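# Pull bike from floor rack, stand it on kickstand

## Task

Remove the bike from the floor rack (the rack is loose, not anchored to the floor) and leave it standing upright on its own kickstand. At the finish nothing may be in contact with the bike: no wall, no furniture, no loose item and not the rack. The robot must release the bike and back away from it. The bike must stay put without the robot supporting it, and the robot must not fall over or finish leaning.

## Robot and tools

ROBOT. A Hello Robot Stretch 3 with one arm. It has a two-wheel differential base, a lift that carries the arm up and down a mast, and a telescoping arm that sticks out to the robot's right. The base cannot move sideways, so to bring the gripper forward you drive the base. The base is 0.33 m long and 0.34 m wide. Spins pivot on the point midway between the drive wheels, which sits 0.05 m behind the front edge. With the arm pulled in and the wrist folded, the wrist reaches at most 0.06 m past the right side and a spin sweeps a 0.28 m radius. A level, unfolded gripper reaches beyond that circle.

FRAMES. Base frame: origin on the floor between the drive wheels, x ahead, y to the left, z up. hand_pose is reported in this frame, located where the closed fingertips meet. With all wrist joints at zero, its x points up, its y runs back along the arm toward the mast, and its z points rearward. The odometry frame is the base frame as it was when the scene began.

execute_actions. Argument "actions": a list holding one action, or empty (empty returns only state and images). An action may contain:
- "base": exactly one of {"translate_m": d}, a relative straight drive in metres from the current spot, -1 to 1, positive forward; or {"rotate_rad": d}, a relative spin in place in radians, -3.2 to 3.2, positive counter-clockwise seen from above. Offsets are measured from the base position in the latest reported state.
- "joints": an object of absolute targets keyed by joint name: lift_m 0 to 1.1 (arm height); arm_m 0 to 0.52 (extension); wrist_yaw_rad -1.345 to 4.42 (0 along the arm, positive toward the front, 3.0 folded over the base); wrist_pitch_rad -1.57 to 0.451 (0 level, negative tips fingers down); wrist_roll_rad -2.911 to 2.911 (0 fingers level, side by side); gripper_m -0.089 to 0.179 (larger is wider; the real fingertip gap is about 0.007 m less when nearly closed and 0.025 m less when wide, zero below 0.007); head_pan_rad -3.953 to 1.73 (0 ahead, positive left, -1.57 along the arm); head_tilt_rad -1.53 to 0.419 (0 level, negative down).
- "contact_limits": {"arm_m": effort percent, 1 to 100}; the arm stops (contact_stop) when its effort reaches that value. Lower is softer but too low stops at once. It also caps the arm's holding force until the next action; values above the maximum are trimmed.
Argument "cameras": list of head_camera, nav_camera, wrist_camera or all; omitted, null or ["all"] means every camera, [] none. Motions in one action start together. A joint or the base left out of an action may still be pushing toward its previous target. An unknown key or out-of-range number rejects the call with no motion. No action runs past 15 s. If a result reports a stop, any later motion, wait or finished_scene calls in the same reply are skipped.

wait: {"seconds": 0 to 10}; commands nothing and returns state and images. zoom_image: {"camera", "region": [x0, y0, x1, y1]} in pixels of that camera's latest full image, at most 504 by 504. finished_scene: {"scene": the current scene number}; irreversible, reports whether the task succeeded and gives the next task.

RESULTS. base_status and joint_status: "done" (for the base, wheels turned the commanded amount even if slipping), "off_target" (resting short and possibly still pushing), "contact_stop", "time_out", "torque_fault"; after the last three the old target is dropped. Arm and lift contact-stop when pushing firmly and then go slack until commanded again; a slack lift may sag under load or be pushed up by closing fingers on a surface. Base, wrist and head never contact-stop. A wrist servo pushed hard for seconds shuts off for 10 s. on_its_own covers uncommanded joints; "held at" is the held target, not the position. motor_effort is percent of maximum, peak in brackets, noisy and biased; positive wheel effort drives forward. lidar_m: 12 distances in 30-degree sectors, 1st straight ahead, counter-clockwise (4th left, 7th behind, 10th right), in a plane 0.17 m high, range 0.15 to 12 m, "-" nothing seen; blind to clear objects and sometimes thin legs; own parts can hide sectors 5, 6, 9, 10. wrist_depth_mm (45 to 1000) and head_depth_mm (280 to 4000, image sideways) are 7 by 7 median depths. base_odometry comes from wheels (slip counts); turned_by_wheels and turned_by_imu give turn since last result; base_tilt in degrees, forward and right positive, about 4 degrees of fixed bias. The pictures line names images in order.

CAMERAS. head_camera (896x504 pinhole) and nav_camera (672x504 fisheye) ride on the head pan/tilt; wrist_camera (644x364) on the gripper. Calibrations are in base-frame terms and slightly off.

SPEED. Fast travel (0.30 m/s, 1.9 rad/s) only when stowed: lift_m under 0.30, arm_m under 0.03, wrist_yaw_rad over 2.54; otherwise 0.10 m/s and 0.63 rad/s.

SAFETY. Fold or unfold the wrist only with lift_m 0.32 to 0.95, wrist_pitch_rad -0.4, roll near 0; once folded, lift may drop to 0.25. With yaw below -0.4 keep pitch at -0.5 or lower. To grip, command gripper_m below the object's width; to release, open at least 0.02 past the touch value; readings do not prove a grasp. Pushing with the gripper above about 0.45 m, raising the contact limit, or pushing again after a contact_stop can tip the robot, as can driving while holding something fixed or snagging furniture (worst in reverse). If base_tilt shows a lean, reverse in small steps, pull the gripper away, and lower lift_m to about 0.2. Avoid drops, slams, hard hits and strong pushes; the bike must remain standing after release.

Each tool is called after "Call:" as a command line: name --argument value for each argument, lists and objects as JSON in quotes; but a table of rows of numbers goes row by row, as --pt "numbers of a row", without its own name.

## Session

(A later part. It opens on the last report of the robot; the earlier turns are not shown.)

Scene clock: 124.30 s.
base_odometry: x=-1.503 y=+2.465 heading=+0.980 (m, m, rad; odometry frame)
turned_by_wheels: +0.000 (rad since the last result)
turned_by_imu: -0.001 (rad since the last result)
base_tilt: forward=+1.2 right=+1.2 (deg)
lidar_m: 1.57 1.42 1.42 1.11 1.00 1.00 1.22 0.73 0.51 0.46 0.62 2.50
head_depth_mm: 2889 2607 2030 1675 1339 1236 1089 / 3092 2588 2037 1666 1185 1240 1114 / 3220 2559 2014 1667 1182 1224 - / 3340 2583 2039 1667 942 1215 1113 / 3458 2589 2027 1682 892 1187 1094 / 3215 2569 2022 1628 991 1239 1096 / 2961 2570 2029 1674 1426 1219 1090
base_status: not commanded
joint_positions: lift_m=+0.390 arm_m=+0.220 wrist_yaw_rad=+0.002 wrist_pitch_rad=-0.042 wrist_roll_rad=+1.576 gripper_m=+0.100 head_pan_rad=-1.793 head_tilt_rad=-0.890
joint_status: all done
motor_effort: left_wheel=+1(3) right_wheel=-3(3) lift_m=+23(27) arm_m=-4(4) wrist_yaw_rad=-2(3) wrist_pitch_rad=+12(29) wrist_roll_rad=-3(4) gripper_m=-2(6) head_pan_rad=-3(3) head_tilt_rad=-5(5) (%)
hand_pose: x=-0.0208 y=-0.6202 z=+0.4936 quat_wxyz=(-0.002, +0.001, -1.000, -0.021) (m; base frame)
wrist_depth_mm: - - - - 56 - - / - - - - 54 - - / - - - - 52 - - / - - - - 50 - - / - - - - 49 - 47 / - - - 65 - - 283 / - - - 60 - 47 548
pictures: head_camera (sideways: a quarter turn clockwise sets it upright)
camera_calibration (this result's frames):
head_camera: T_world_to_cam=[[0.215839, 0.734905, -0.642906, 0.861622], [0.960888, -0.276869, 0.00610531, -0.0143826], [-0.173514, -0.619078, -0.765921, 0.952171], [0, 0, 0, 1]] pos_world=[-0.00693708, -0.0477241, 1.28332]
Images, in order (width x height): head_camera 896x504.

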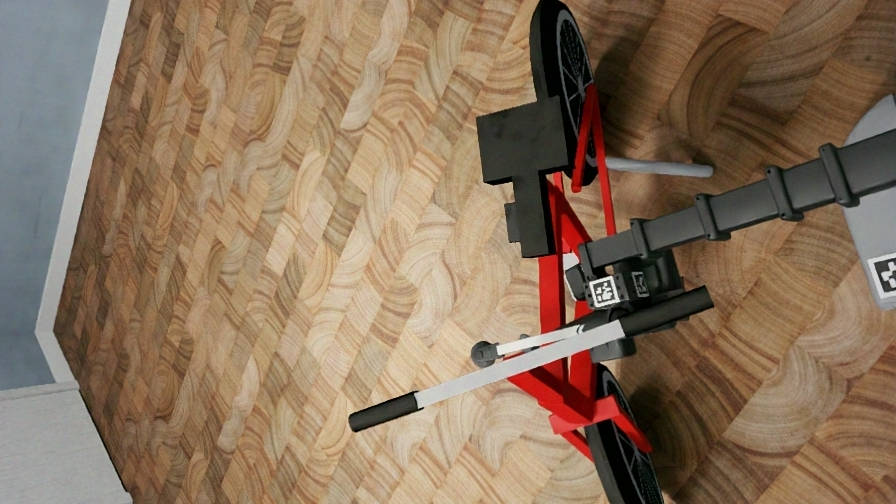

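Load on the gripper dropped, so the stand seems to be taking weight. I'll keep easing out.

Call:
execute_actions --actions '[{"joints":{"arm_m":0.17,"lift_m":0.375}}]' --cameras '["head_camera","wrist_camera"]'

Scene clock: 129.40 s.
base_odometry: x=-1.503 y=+2.465 heading=+0.981 (m, m, rad; odometry frame)
turned_by_wheels: +0.000 (rad since the last result)
turned_by_imu: +0.000 (rad since the last result)
base_tilt: forward=+1.2 right=+1.1 (deg)
lidar_m: 1.57 1.42 1.42 1.11 1.00 1.00 1.22 0.73 0.51 0.46 0.61 2.50
head_depth_mm: 2949 2562 2033 1673 1330 1232 1096 / 3093 2605 2024 1667 1186 1242 1113 / 3183 2601 2017 1677 1171 1232 - / 3340 2573 2028 1674 1148 1195 1109 / 3511 2581 2019 1657 1049 1190 1096 / 3193 2546 2017 1613 992 1234 1090 / 2979 2587 2026 1664 1409 1214 1094
base_status: not commanded
joint_positions: lift_m=+0.375 arm_m=+0.171 wrist_yaw_rad=+0.001 wrist_pitch_rad=-0.023 wrist_roll_rad=+1.576 gripper_m=+0.100 head_pan_rad=-1.793 head_tilt_rad=-0.890
joint_status: all done
on_its_own: arm_m is at rest, and its effort (-16) is outside its rest range (-14 to +14)
motor_effort: left_wheel=+4(4) right_wheel=-10(11) lift_m=+29(30) arm_m=-16(12) wrist_yaw_rad=-1(2) wrist_pitch_rad=+7(12) wrist_roll_rad=-3(3) gripper_m=-1(2) head_pan_rad=-3(3) head_tilt_rad=-5(5) (%)
hand_pose: x=-0.0210 y=-0.5717 z=+0.4831 quat_wxyz=(-0.002, +0.001, -1.000, -0.012) (m; base frame)
wrist_depth_mm: - - - - 79 786 611 / - - - 106 83 833 598 / - - - 93 87 902 597 / - - - 87 91 885 594 / - - - 89 - 899 589 / - - - 92 - 781 567 / - - - 96 - - 160
pictures: head_camera (sideways: a quarter turn clockwise sets it upright), wrist_camera
camera_calibration (this result's frames):
head_camera: T_world_to_cam=[[0.215915, 0.735022, -0.642747, 0.861414], [0.96087, -0.276931, 0.00609326, -0.0143668], [-0.173518, -0.618912, -0.766054, 0.952345], [0, 0, 0, 1]] pos_world=[-0.00693926, -0.0477195, 1.28331]
wrist_camera: T_world_to_cam=[[0.00412932, 0.00130978, -0.999991, 0.490517], [0.991931, 0.126708, 0.004262, 0.13071], [0.126712, -0.991939, -0.000775999, -0.406132], [0, 0, 0, 1]] pos_world=[-0.0802188, -0.420062, 0.48964]
Images, in order (width x height): head_camera 896x504, wrist_camera 644x364.

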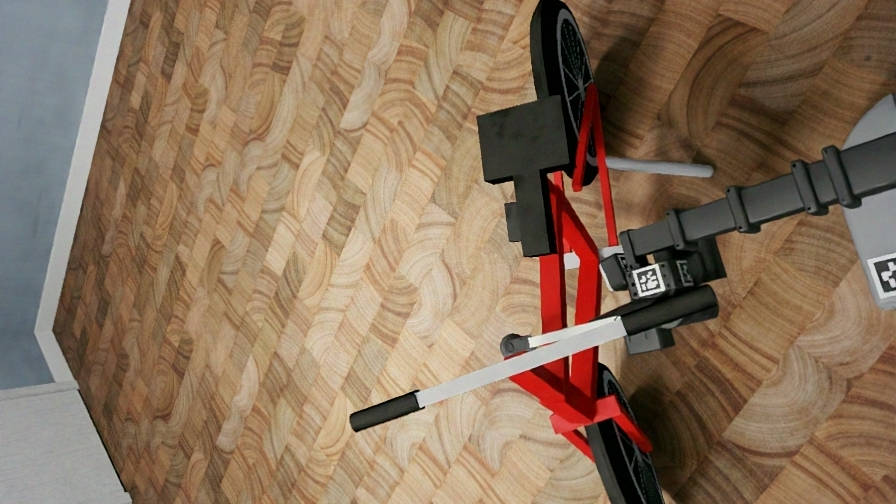

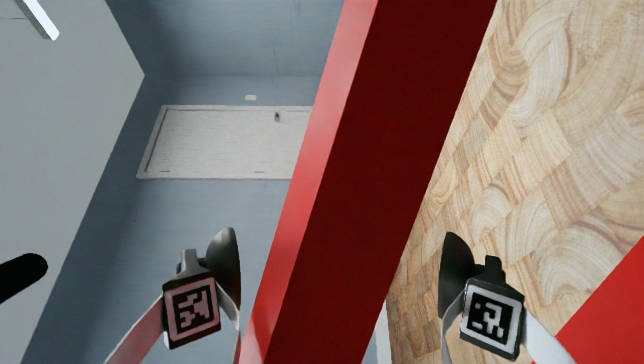

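Call:
execute_actions --actions '[{"base":{"translate_m":-0.06},"joints":{"arm_m":0.18}}]' --cameras '["head_camera","wrist_camera"]'

Scene clock: 135.90 s.
base_odometry: x=-1.537 y=+2.415 heading=+0.981 (m, m, rad; odometry frame)
turned_by_wheels: +0.000 (rad since the last result)
turned_by_imu: +0.000 (rad since the last result)
base_tilt: forward=+1.2 right=+1.2 (deg)
lidar_m: 1.62 1.46 1.47 1.06 0.96 0.97 1.17 0.68 0.51 0.46 0.62 2.58
head_depth_mm: 2857 2582 2034 1670 1339 1233 1094 / 2975 2594 2012 1671 1141 1243 1107 / 3165 2593 2042 1674 1165 1238 - / 3288 2610 2049 1670 1082 1194 1112 / 3445 2589 2034 1673 910 1198 1094 / 3260 2608 2032 1634 1026 1233 1100 / 3004 2583 2019 1673 1422 1233 1094
base_status: done
joint_positions: lift_m=+0.375 arm_m=+0.180 wrist_yaw_rad=+0.001 wrist_pitch_rad=-0.023 wrist_roll_rad=+1.576 gripper_m=+0.100 head_pan_rad=-1.793 head_tilt_rad=-0.890
joint_status: all done
motor_effort: left_wheel=+3(3) right_wheel=-8(16) lift_m=+29(33) arm_m=+0(15) wrist_yaw_rad=-1(1) wrist_pitch_rad=+6(6) wrist_roll_rad=-3(3) gripper_m=-1(0) head_pan_rad=-3(3) head_tilt_rad=-5(5) (%)
hand_pose: x=-0.0210 y=-0.5806 z=+0.4832 quat_wxyz=(-0.002, +0.001, -1.000, -0.012) (m; base frame)
wrist_depth_mm: - - - - 72 745 597 / - - - 100 76 798 600 / - - - 88 80 904 600 / - - - 81 84 910 602 / - - - 83 88 918 599 / - - - 86 - 777 599 / - - - 90 - - 159
pictures: head_camera (sideways: a quarter turn clockwise sets it upright), wrist_camera
camera_calibration (this result's frames):
head_camera: T_world_to_cam=[[0.215915, 0.735022, -0.642747, 0.861414], [0.96087, -0.276931, 0.00609326, -0.0143668], [-0.173518, -0.618912, -0.766054, 0.952345], [0, 0, 0, 1]] pos_world=[-0.00693925, -0.0477195, 1.28331]
wrist_camera: T_world_to_cam=[[0.00412932, 0.00130988, -0.999991, 0.490567], [0.991931, 0.126709, 0.00426201, 0.13183], [0.126714, -0.991939, -0.000776084, -0.414901], [0, 0, 0, 1]] pos_world=[-0.0802187, -0.428903, 0.489679]
Images, in order (width x height): head_camera 896x504, wrist_camera 644x364.

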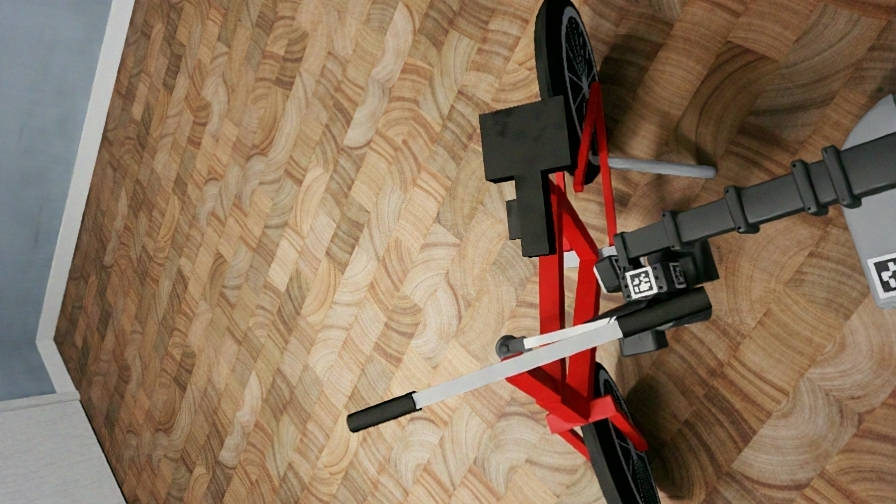

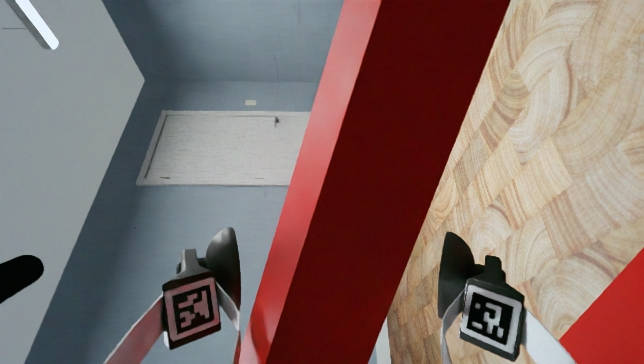

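Call:
execute_actions --actions '[{"joints":{"gripper_m":0.17,"lift_m":0.345}}]' --cameras '["head_camera","wrist_camera"]'

Scene clock: 141.03 s.
base_odometry: x=-1.537 y=+2.415 heading=+0.981 (m, m, rad; odometry frame)
turned_by_wheels: +0.000 (rad since the last result)
turned_by_imu: -0.001 (rad since the last result)
base_tilt: forward=+1.2 right=+1.1 (deg)
lidar_m: 1.62 1.46 1.47 1.06 0.96 0.96 1.17 0.72 0.51 0.47 0.62 2.57
head_depth_mm: 2831 2578 2040 1682 1340 1235 1093 / 3058 2599 2029 1677 1136 1236 1111 / 3147 2594 2048 1683 1162 1239 - / 3295 2565 2017 1673 1139 1192 1110 / 3435 2583 2032 1681 1082 1193 1090 / 3259 2581 2046 1642 1014 1233 1091 / 2998 2590 2032 1682 1425 1233 1093
base_status: not commanded
joint_positions: lift_m=+0.345 arm_m=+0.180 wrist_yaw_rad=+0.001 wrist_pitch_rad=-0.014 wrist_roll_rad=+1.576 gripper_m=+0.170 head_pan_rad=-1.793 head_tilt_rad=-0.890
joint_status: all done
motor_effort: left_wheel=+1(3) right_wheel=-1(8) lift_m=+20(28) arm_m=+0(0) wrist_yaw_rad=-2(2) wrist_pitch_rad=+4(6) wrist_roll_rad=-3(3) gripper_m=+0(84) head_pan_rad=-3(2) head_tilt_rad=-5(5) (%)
hand_pose: x=-0.0211 y=-0.5808 z=+0.4558 quat_wxyz=(-0.002, +0.001, -1.000, -0.008) (m; base frame)
wrist_depth_mm: - - - 73 - 900 574 / - - - 77 - 868 583 / - - 78 80 - 877 567 / - - 80 84 - 889 558 / - - 82 - - 866 564 / - - 85 - - 918 151 / - - 90 - - 917 -
pictures: head_camera (sideways: a quarter turn clockwise sets it upright), wrist_camera
camera_calibration (this result's frames):
head_camera: T_world_to_cam=[[0.215915, 0.735022, -0.642747, 0.861414], [0.96087, -0.276931, 0.00609326, -0.0143668], [-0.173518, -0.618912, -0.766054, 0.952345], [0, 0, 0, 1]] pos_world=[-0.00693925, -0.0477195, 1.28331]
wrist_camera: T_world_to_cam=[[0.00413834, -0.00694915, -0.999967, 0.458419], [0.991963, 0.126484, 0.00322623, 0.132385], [0.126458, -0.991944, 0.00741674, -0.418896], [0, 0, 0, 1]] pos_world=[-0.0802452, -0.42908, 0.461084]
Images, in order (width x height): head_camera 896x504, wrist_camera 644x364.

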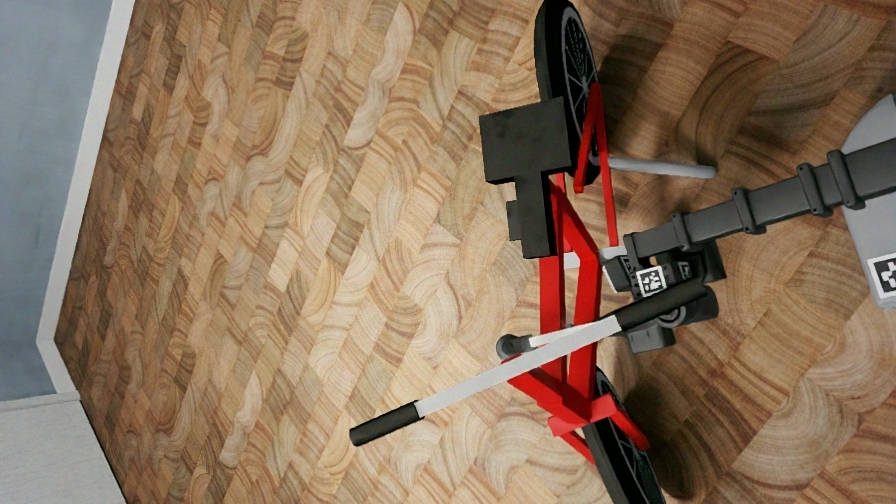

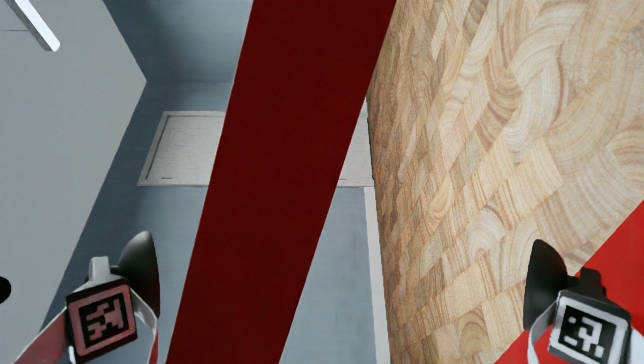

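Unloaded now. Back the base a little, then retract.

Call:
execute_actions --actions '[{"base":{"translate_m":-0.05}}]' --cameras '["head_camera"]'

Call:
execute_actions --actions '[{"joints":{"arm_m":0.0},"contact_limits":{"arm_m":12}}]' --cameras '["head_camera"]'

Scene clock: 151.13 s.
base_odometry: x=-1.564 y=+2.374 heading=+0.981 (m, m, rad; odometry frame)
turned_by_wheels: +0.000 (rad since the last result)
turned_by_imu: -0.001 (rad since the last result)
base_tilt: forward=+1.1 right=+1.1 (deg)
lidar_m: 1.66 1.50 1.50 1.03 0.92 0.93 1.13 0.71 0.56 0.46 0.63 2.65
head_depth_mm: 2852 2596 2031 1678 1369 1244 1092 / 2977 2587 2033 1677 1332 1236 1110 / 3111 2578 2048 1678 890 1236 - / 3304 2581 2039 1679 1128 1187 1109 / 3347 2586 2028 1672 1368 1188 1091 / 3290 2598 2031 1675 962 1232 1091 / 3034 2563 2022 1636 1092 1208 1092
base_status: done
joint_positions: lift_m=+0.345 arm_m=+0.180 wrist_yaw_rad=+0.001 wrist_pitch_rad=-0.015 wrist_roll_rad=+1.576 gripper_m=+0.170 head_pan_rad=-1.793 head_tilt_rad=-0.890
joint_status: not commanded
motor_effort: left_wheel=+1(1) right_wheel=-2(5) lift_m=+20(20) arm_m=-1(0) wrist_yaw_rad=-1(1) wrist_pitch_rad=+4(4) wrist_roll_rad=-2(3) gripper_m=+0(1) head_pan_rad=-3(3) head_tilt_rad=-5(5) (%)
hand_pose: x=-0.0211 y=-0.5808 z=+0.4558 quat_wxyz=(-0.002, +0.001, -1.000, -0.008) (m; base frame)
wrist_depth_mm: - 55 - 68 71 887 577 / - 56 - 70 74 877 583 / - - - 73 77 869 577 / - - - 75 - 883 567 / - - - 79 - 850 570 / - - 101 83 - 948 520 / - - 84 87 - 920 -
pictures: head_camera (sideways: a quarter turn clockwise sets it upright)
camera_calibration (this result's frames):
head_camera: T_world_to_cam=[[0.215915, 0.735022, -0.642747, 0.861415], [0.960871, -0.276931, 0.00609327, -0.0143668], [-0.173518, -0.618912, -0.766054, 0.952344], [0, 0, 0, 1]] pos_world=[-0.00693925, -0.0477195, 1.28331]
Images, in order (width x height): head_camera 896x504.

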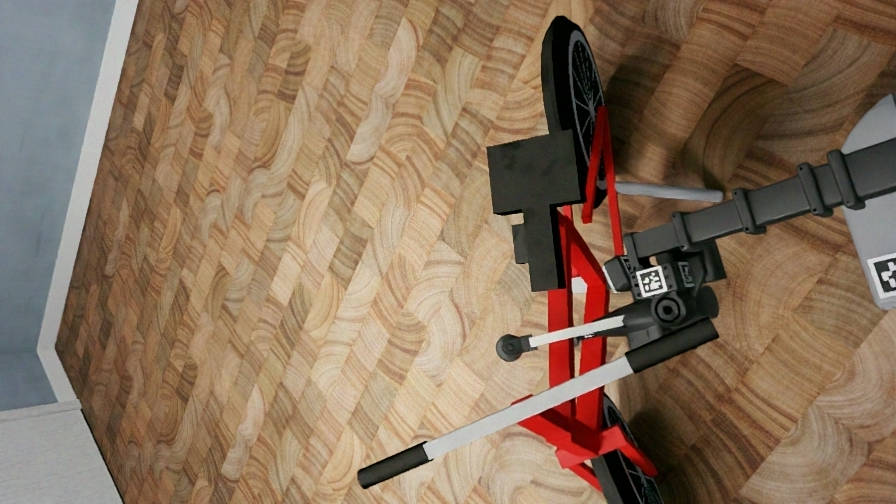

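Scene clock: 153.70 s.
base_odometry: x=-1.564 y=+2.374 heading=+0.981 (m, m, rad; odometry frame)
turned_by_wheels: +0.000 (rad since the last result)
turned_by_imu: +0.000 (rad since the last result)
base_tilt: forward=+1.2 right=+1.2 (deg)
lidar_m: 1.66 1.50 1.51 1.03 0.93 0.93 1.13 0.71 0.56 0.46 0.63 2.65
head_depth_mm: 2839 2593 2031 1672 1364 1240 1096 / 2965 2568 2036 1684 1338 1238 1114 / 3133 2599 2034 1678 888 1213 - / 3300 2584 2036 1677 1174 1247 - / 3387 2577 2037 1659 1368 1187 1086 / 3290 2559 2025 1669 960 1237 1093 / 3035 2578 2019 1630 1093 1211 1092
base_status: not commanded
joint_positions: lift_m=+0.345 arm_m=+0.000 wrist_yaw_rad=+0.001 wrist_pitch_rad=-0.016 wrist_roll_rad=+1.576 gripper_m=+0.170 head_pan_rad=-1.793 head_tilt_rad=-0.890
joint_status: all done
motor_effort: left_wheel=+2(2) right_wheel=-1(1) lift_m=+20(20) arm_m=-5(3) wrist_yaw_rad=-2(1) wrist_pitch_rad=+4(4) wrist_roll_rad=-3(3) gripper_m=+1(1) head_pan_rad=-4(3) head_tilt_rad=-5(4) (%)
contact_limits: arm_m 12 (drawing in: default 29, maximum 47; extending or still: default 38, maximum 62)
hand_pose: x=-0.0211 y=-0.4011 z=+0.4555 quat_wxyz=(-0.002, +0.001, -1.000, -0.008) (m; base frame)
wrist_depth_mm: - - 218 - 249 385 522 / - - 228 249 - 286 494 / - - - 258 - 883 311 / - - - 279 - 347 525 / - - - - - 325 560 / - - - - 353 400 521 / - 268 287 329 339 388 -
pictures: head_camera (sideways: a quarter turn clockwise sets it upright)
camera_calibration (this result's frames):
head_camera: T_world_to_cam=[[0.215915, 0.735022, -0.642747, 0.861415], [0.96087, -0.276931, 0.00609327, -0.0143668], [-0.173518, -0.618912, -0.766054, 0.952344], [0, 0, 0, 1]] pos_world=[-0.00693925, -0.0477195, 1.28331]
Images, in order (width x height): head_camera 896x504.

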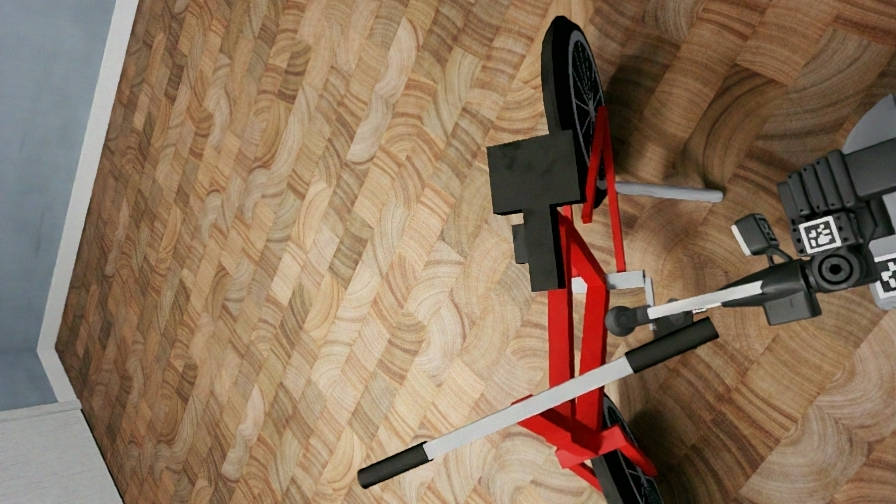

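Call:
execute_actions --actions '[{"joints":{"gripper_m":0.02,"wrist_pitch_rad":-1.2}}]' --cameras '[]'

Call:
execute_actions --actions '[{"base":{"translate_m":-0.5},"joints":{"head_pan_rad":-1.0,"head_tilt_rad":-0.7}}]' --cameras '["head_camera"]'

Call:
finished_scene --scene 1

Scene clock: 160.57 s.
base_odometry: x=-1.564 y=+2.374 heading=+0.981 (m, m, rad; odometry frame)
turned_by_wheels: +0.000 (rad since the last result)
turned_by_imu: -0.001 (rad since the last result)
base_tilt: forward=+1.1 right=+1.1 (deg)
lidar_m: 1.66 1.50 1.51 1.03 0.92 0.93 1.13 0.71 0.56 0.46 0.63 2.64
head_depth_mm: 2814 2617 2049 1676 1361 1231 1092 / 3016 2572 2023 1673 1343 1237 1110 / 3129 2562 2035 1673 890 1215 - / 3256 2582 2037 1668 1164 1237 - / 3413 2588 2036 1667 1368 1189 1092 / 3292 2574 2009 1673 960 1235 1092 / 3041 2566 2044 1627 1095 1213 1091
base_status: not commanded
joint_positions: lift_m=+0.345 arm_m=+0.000 wrist_yaw_rad=+0.001 wrist_pitch_rad=-1.197 wrist_roll_rad=+1.575 gripper_m=+0.020 head_pan_rad=-1.793 head_tilt_rad=-0.890
joint_status: all done
motor_effort: left_wheel=+1(1) right_wheel=-1(1) lift_m=+20(19) arm_m=-5(5) wrist_yaw_rad=-1(1) wrist_pitch_rad=-1(5) wrist_roll_rad=-2(3) gripper_m=+0(83) head_pan_rad=-2(3) head_tilt_rad=-5(5) (%)
hand_pose: x=-0.0215 y=-0.2161 z=+0.2364 quat_wxyz=(-0.001, -0.001, -0.826, -0.564) (m; base frame)
wrist_depth_mm: 436 512 448 396 360 - - / 559 524 460 406 369 - - / 317 530 465 408 378 - - / 642 531 480 428 381 - - / 678 334 489 433 386 - - / 469 561 505 435 377 - - / 445 571 534 445 406 361 -
pictures: none
No camera images: the call's "cameras" was empty. Leave "cameras" out to get every camera's image.

Scene clock: 166.80 s.
base_odometry: x=-1.843 y=+1.958 heading=+0.981 (m, m, rad; odometry frame)
turned_by_wheels: +0.000 (rad since the last result)
turned_by_imu: -0.002 (rad since the last result)
base_tilt: forward=+1.2 right=+1.1 (deg)
lidar_m: 2.09 1.88 1.06 0.67 0.60 0.61 0.74 1.42 2.90 0.49 0.51 0.66
head_depth_mm: 2860 3237 2715 2034 1622 1341 1099 / 2828 3142 2705 2033 1613 1343 1077 / 2764 3054 2722 2018 1622 1021 1128 / 2698 3013 2733 2044 1618 903 1127 / 2625 2965 2741 2050 1615 1290 1150 / 2588 2909 2775 1959 1260 1353 1150 / 2519 2815 2780 2059 1546 1327 1151
base_status: done
joint_positions: lift_m=+0.345 arm_m=+0.000 wrist_yaw_rad=+0.001 wrist_pitch_rad=-1.197 wrist_roll_rad=+1.575 gripper_m=+0.020 head_pan_rad=-1.007 head_tilt_rad=-0.705
joint_status: all done
motor_effort: left_wheel=+2(2) right_wheel=-1(4) lift_m=+20(20) arm_m=-5(5) wrist_yaw_rad=-2(3) wrist_pitch_rad=-1(1) wrist_roll_rad=-3(3) gripper_m=-1(0) head_pan_rad=+5(46) head_tilt_rad=+3(22) (%)
hand_pose: x=-0.0215 y=-0.2161 z=+0.2364 quat_wxyz=(-0.001, -0.001, -0.826, -0.564) (m; base frame)
wrist_depth_mm: 595 507 447 400 363 - - / 601 524 456 405 368 - - / 286 412 467 413 375 - - / 293 399 485 422 379 - - / 300 418 491 430 388 - - / 311 437 515 428 386 - - / 314 461 524 452 410 369 -
pictures: head_camera (sideways: a quarter turn clockwise sets it upright)
camera_calibration (this result's frames):
head_camera: T_world_to_cam=[[-0.297371, 0.560869, -0.772656, 1.03384], [0.873685, 0.486205, 0.0166811, -0.0276219], [0.385025, -0.670097, -0.634606, 0.777976], [0, 0, 0, 1]] pos_world=[0.0320277, -0.0451011, 1.29297]
Images, in order (width x height): head_camera 896x504.

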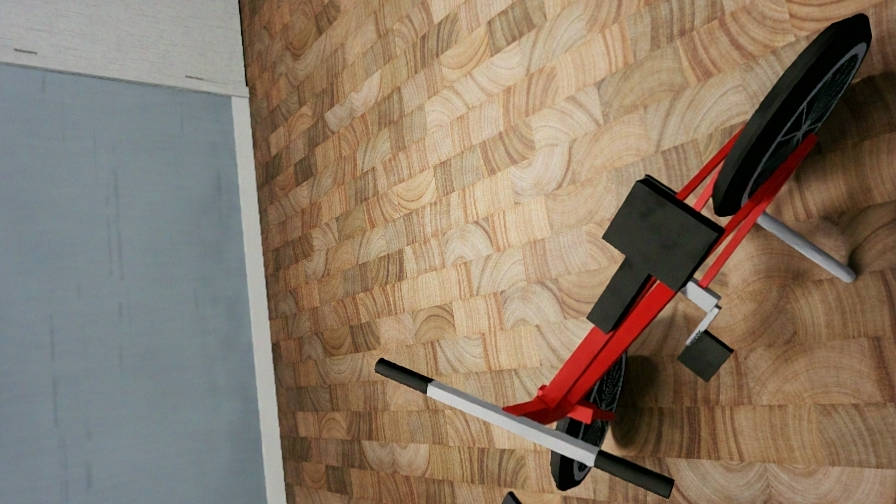

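The scene is finished: the task was done.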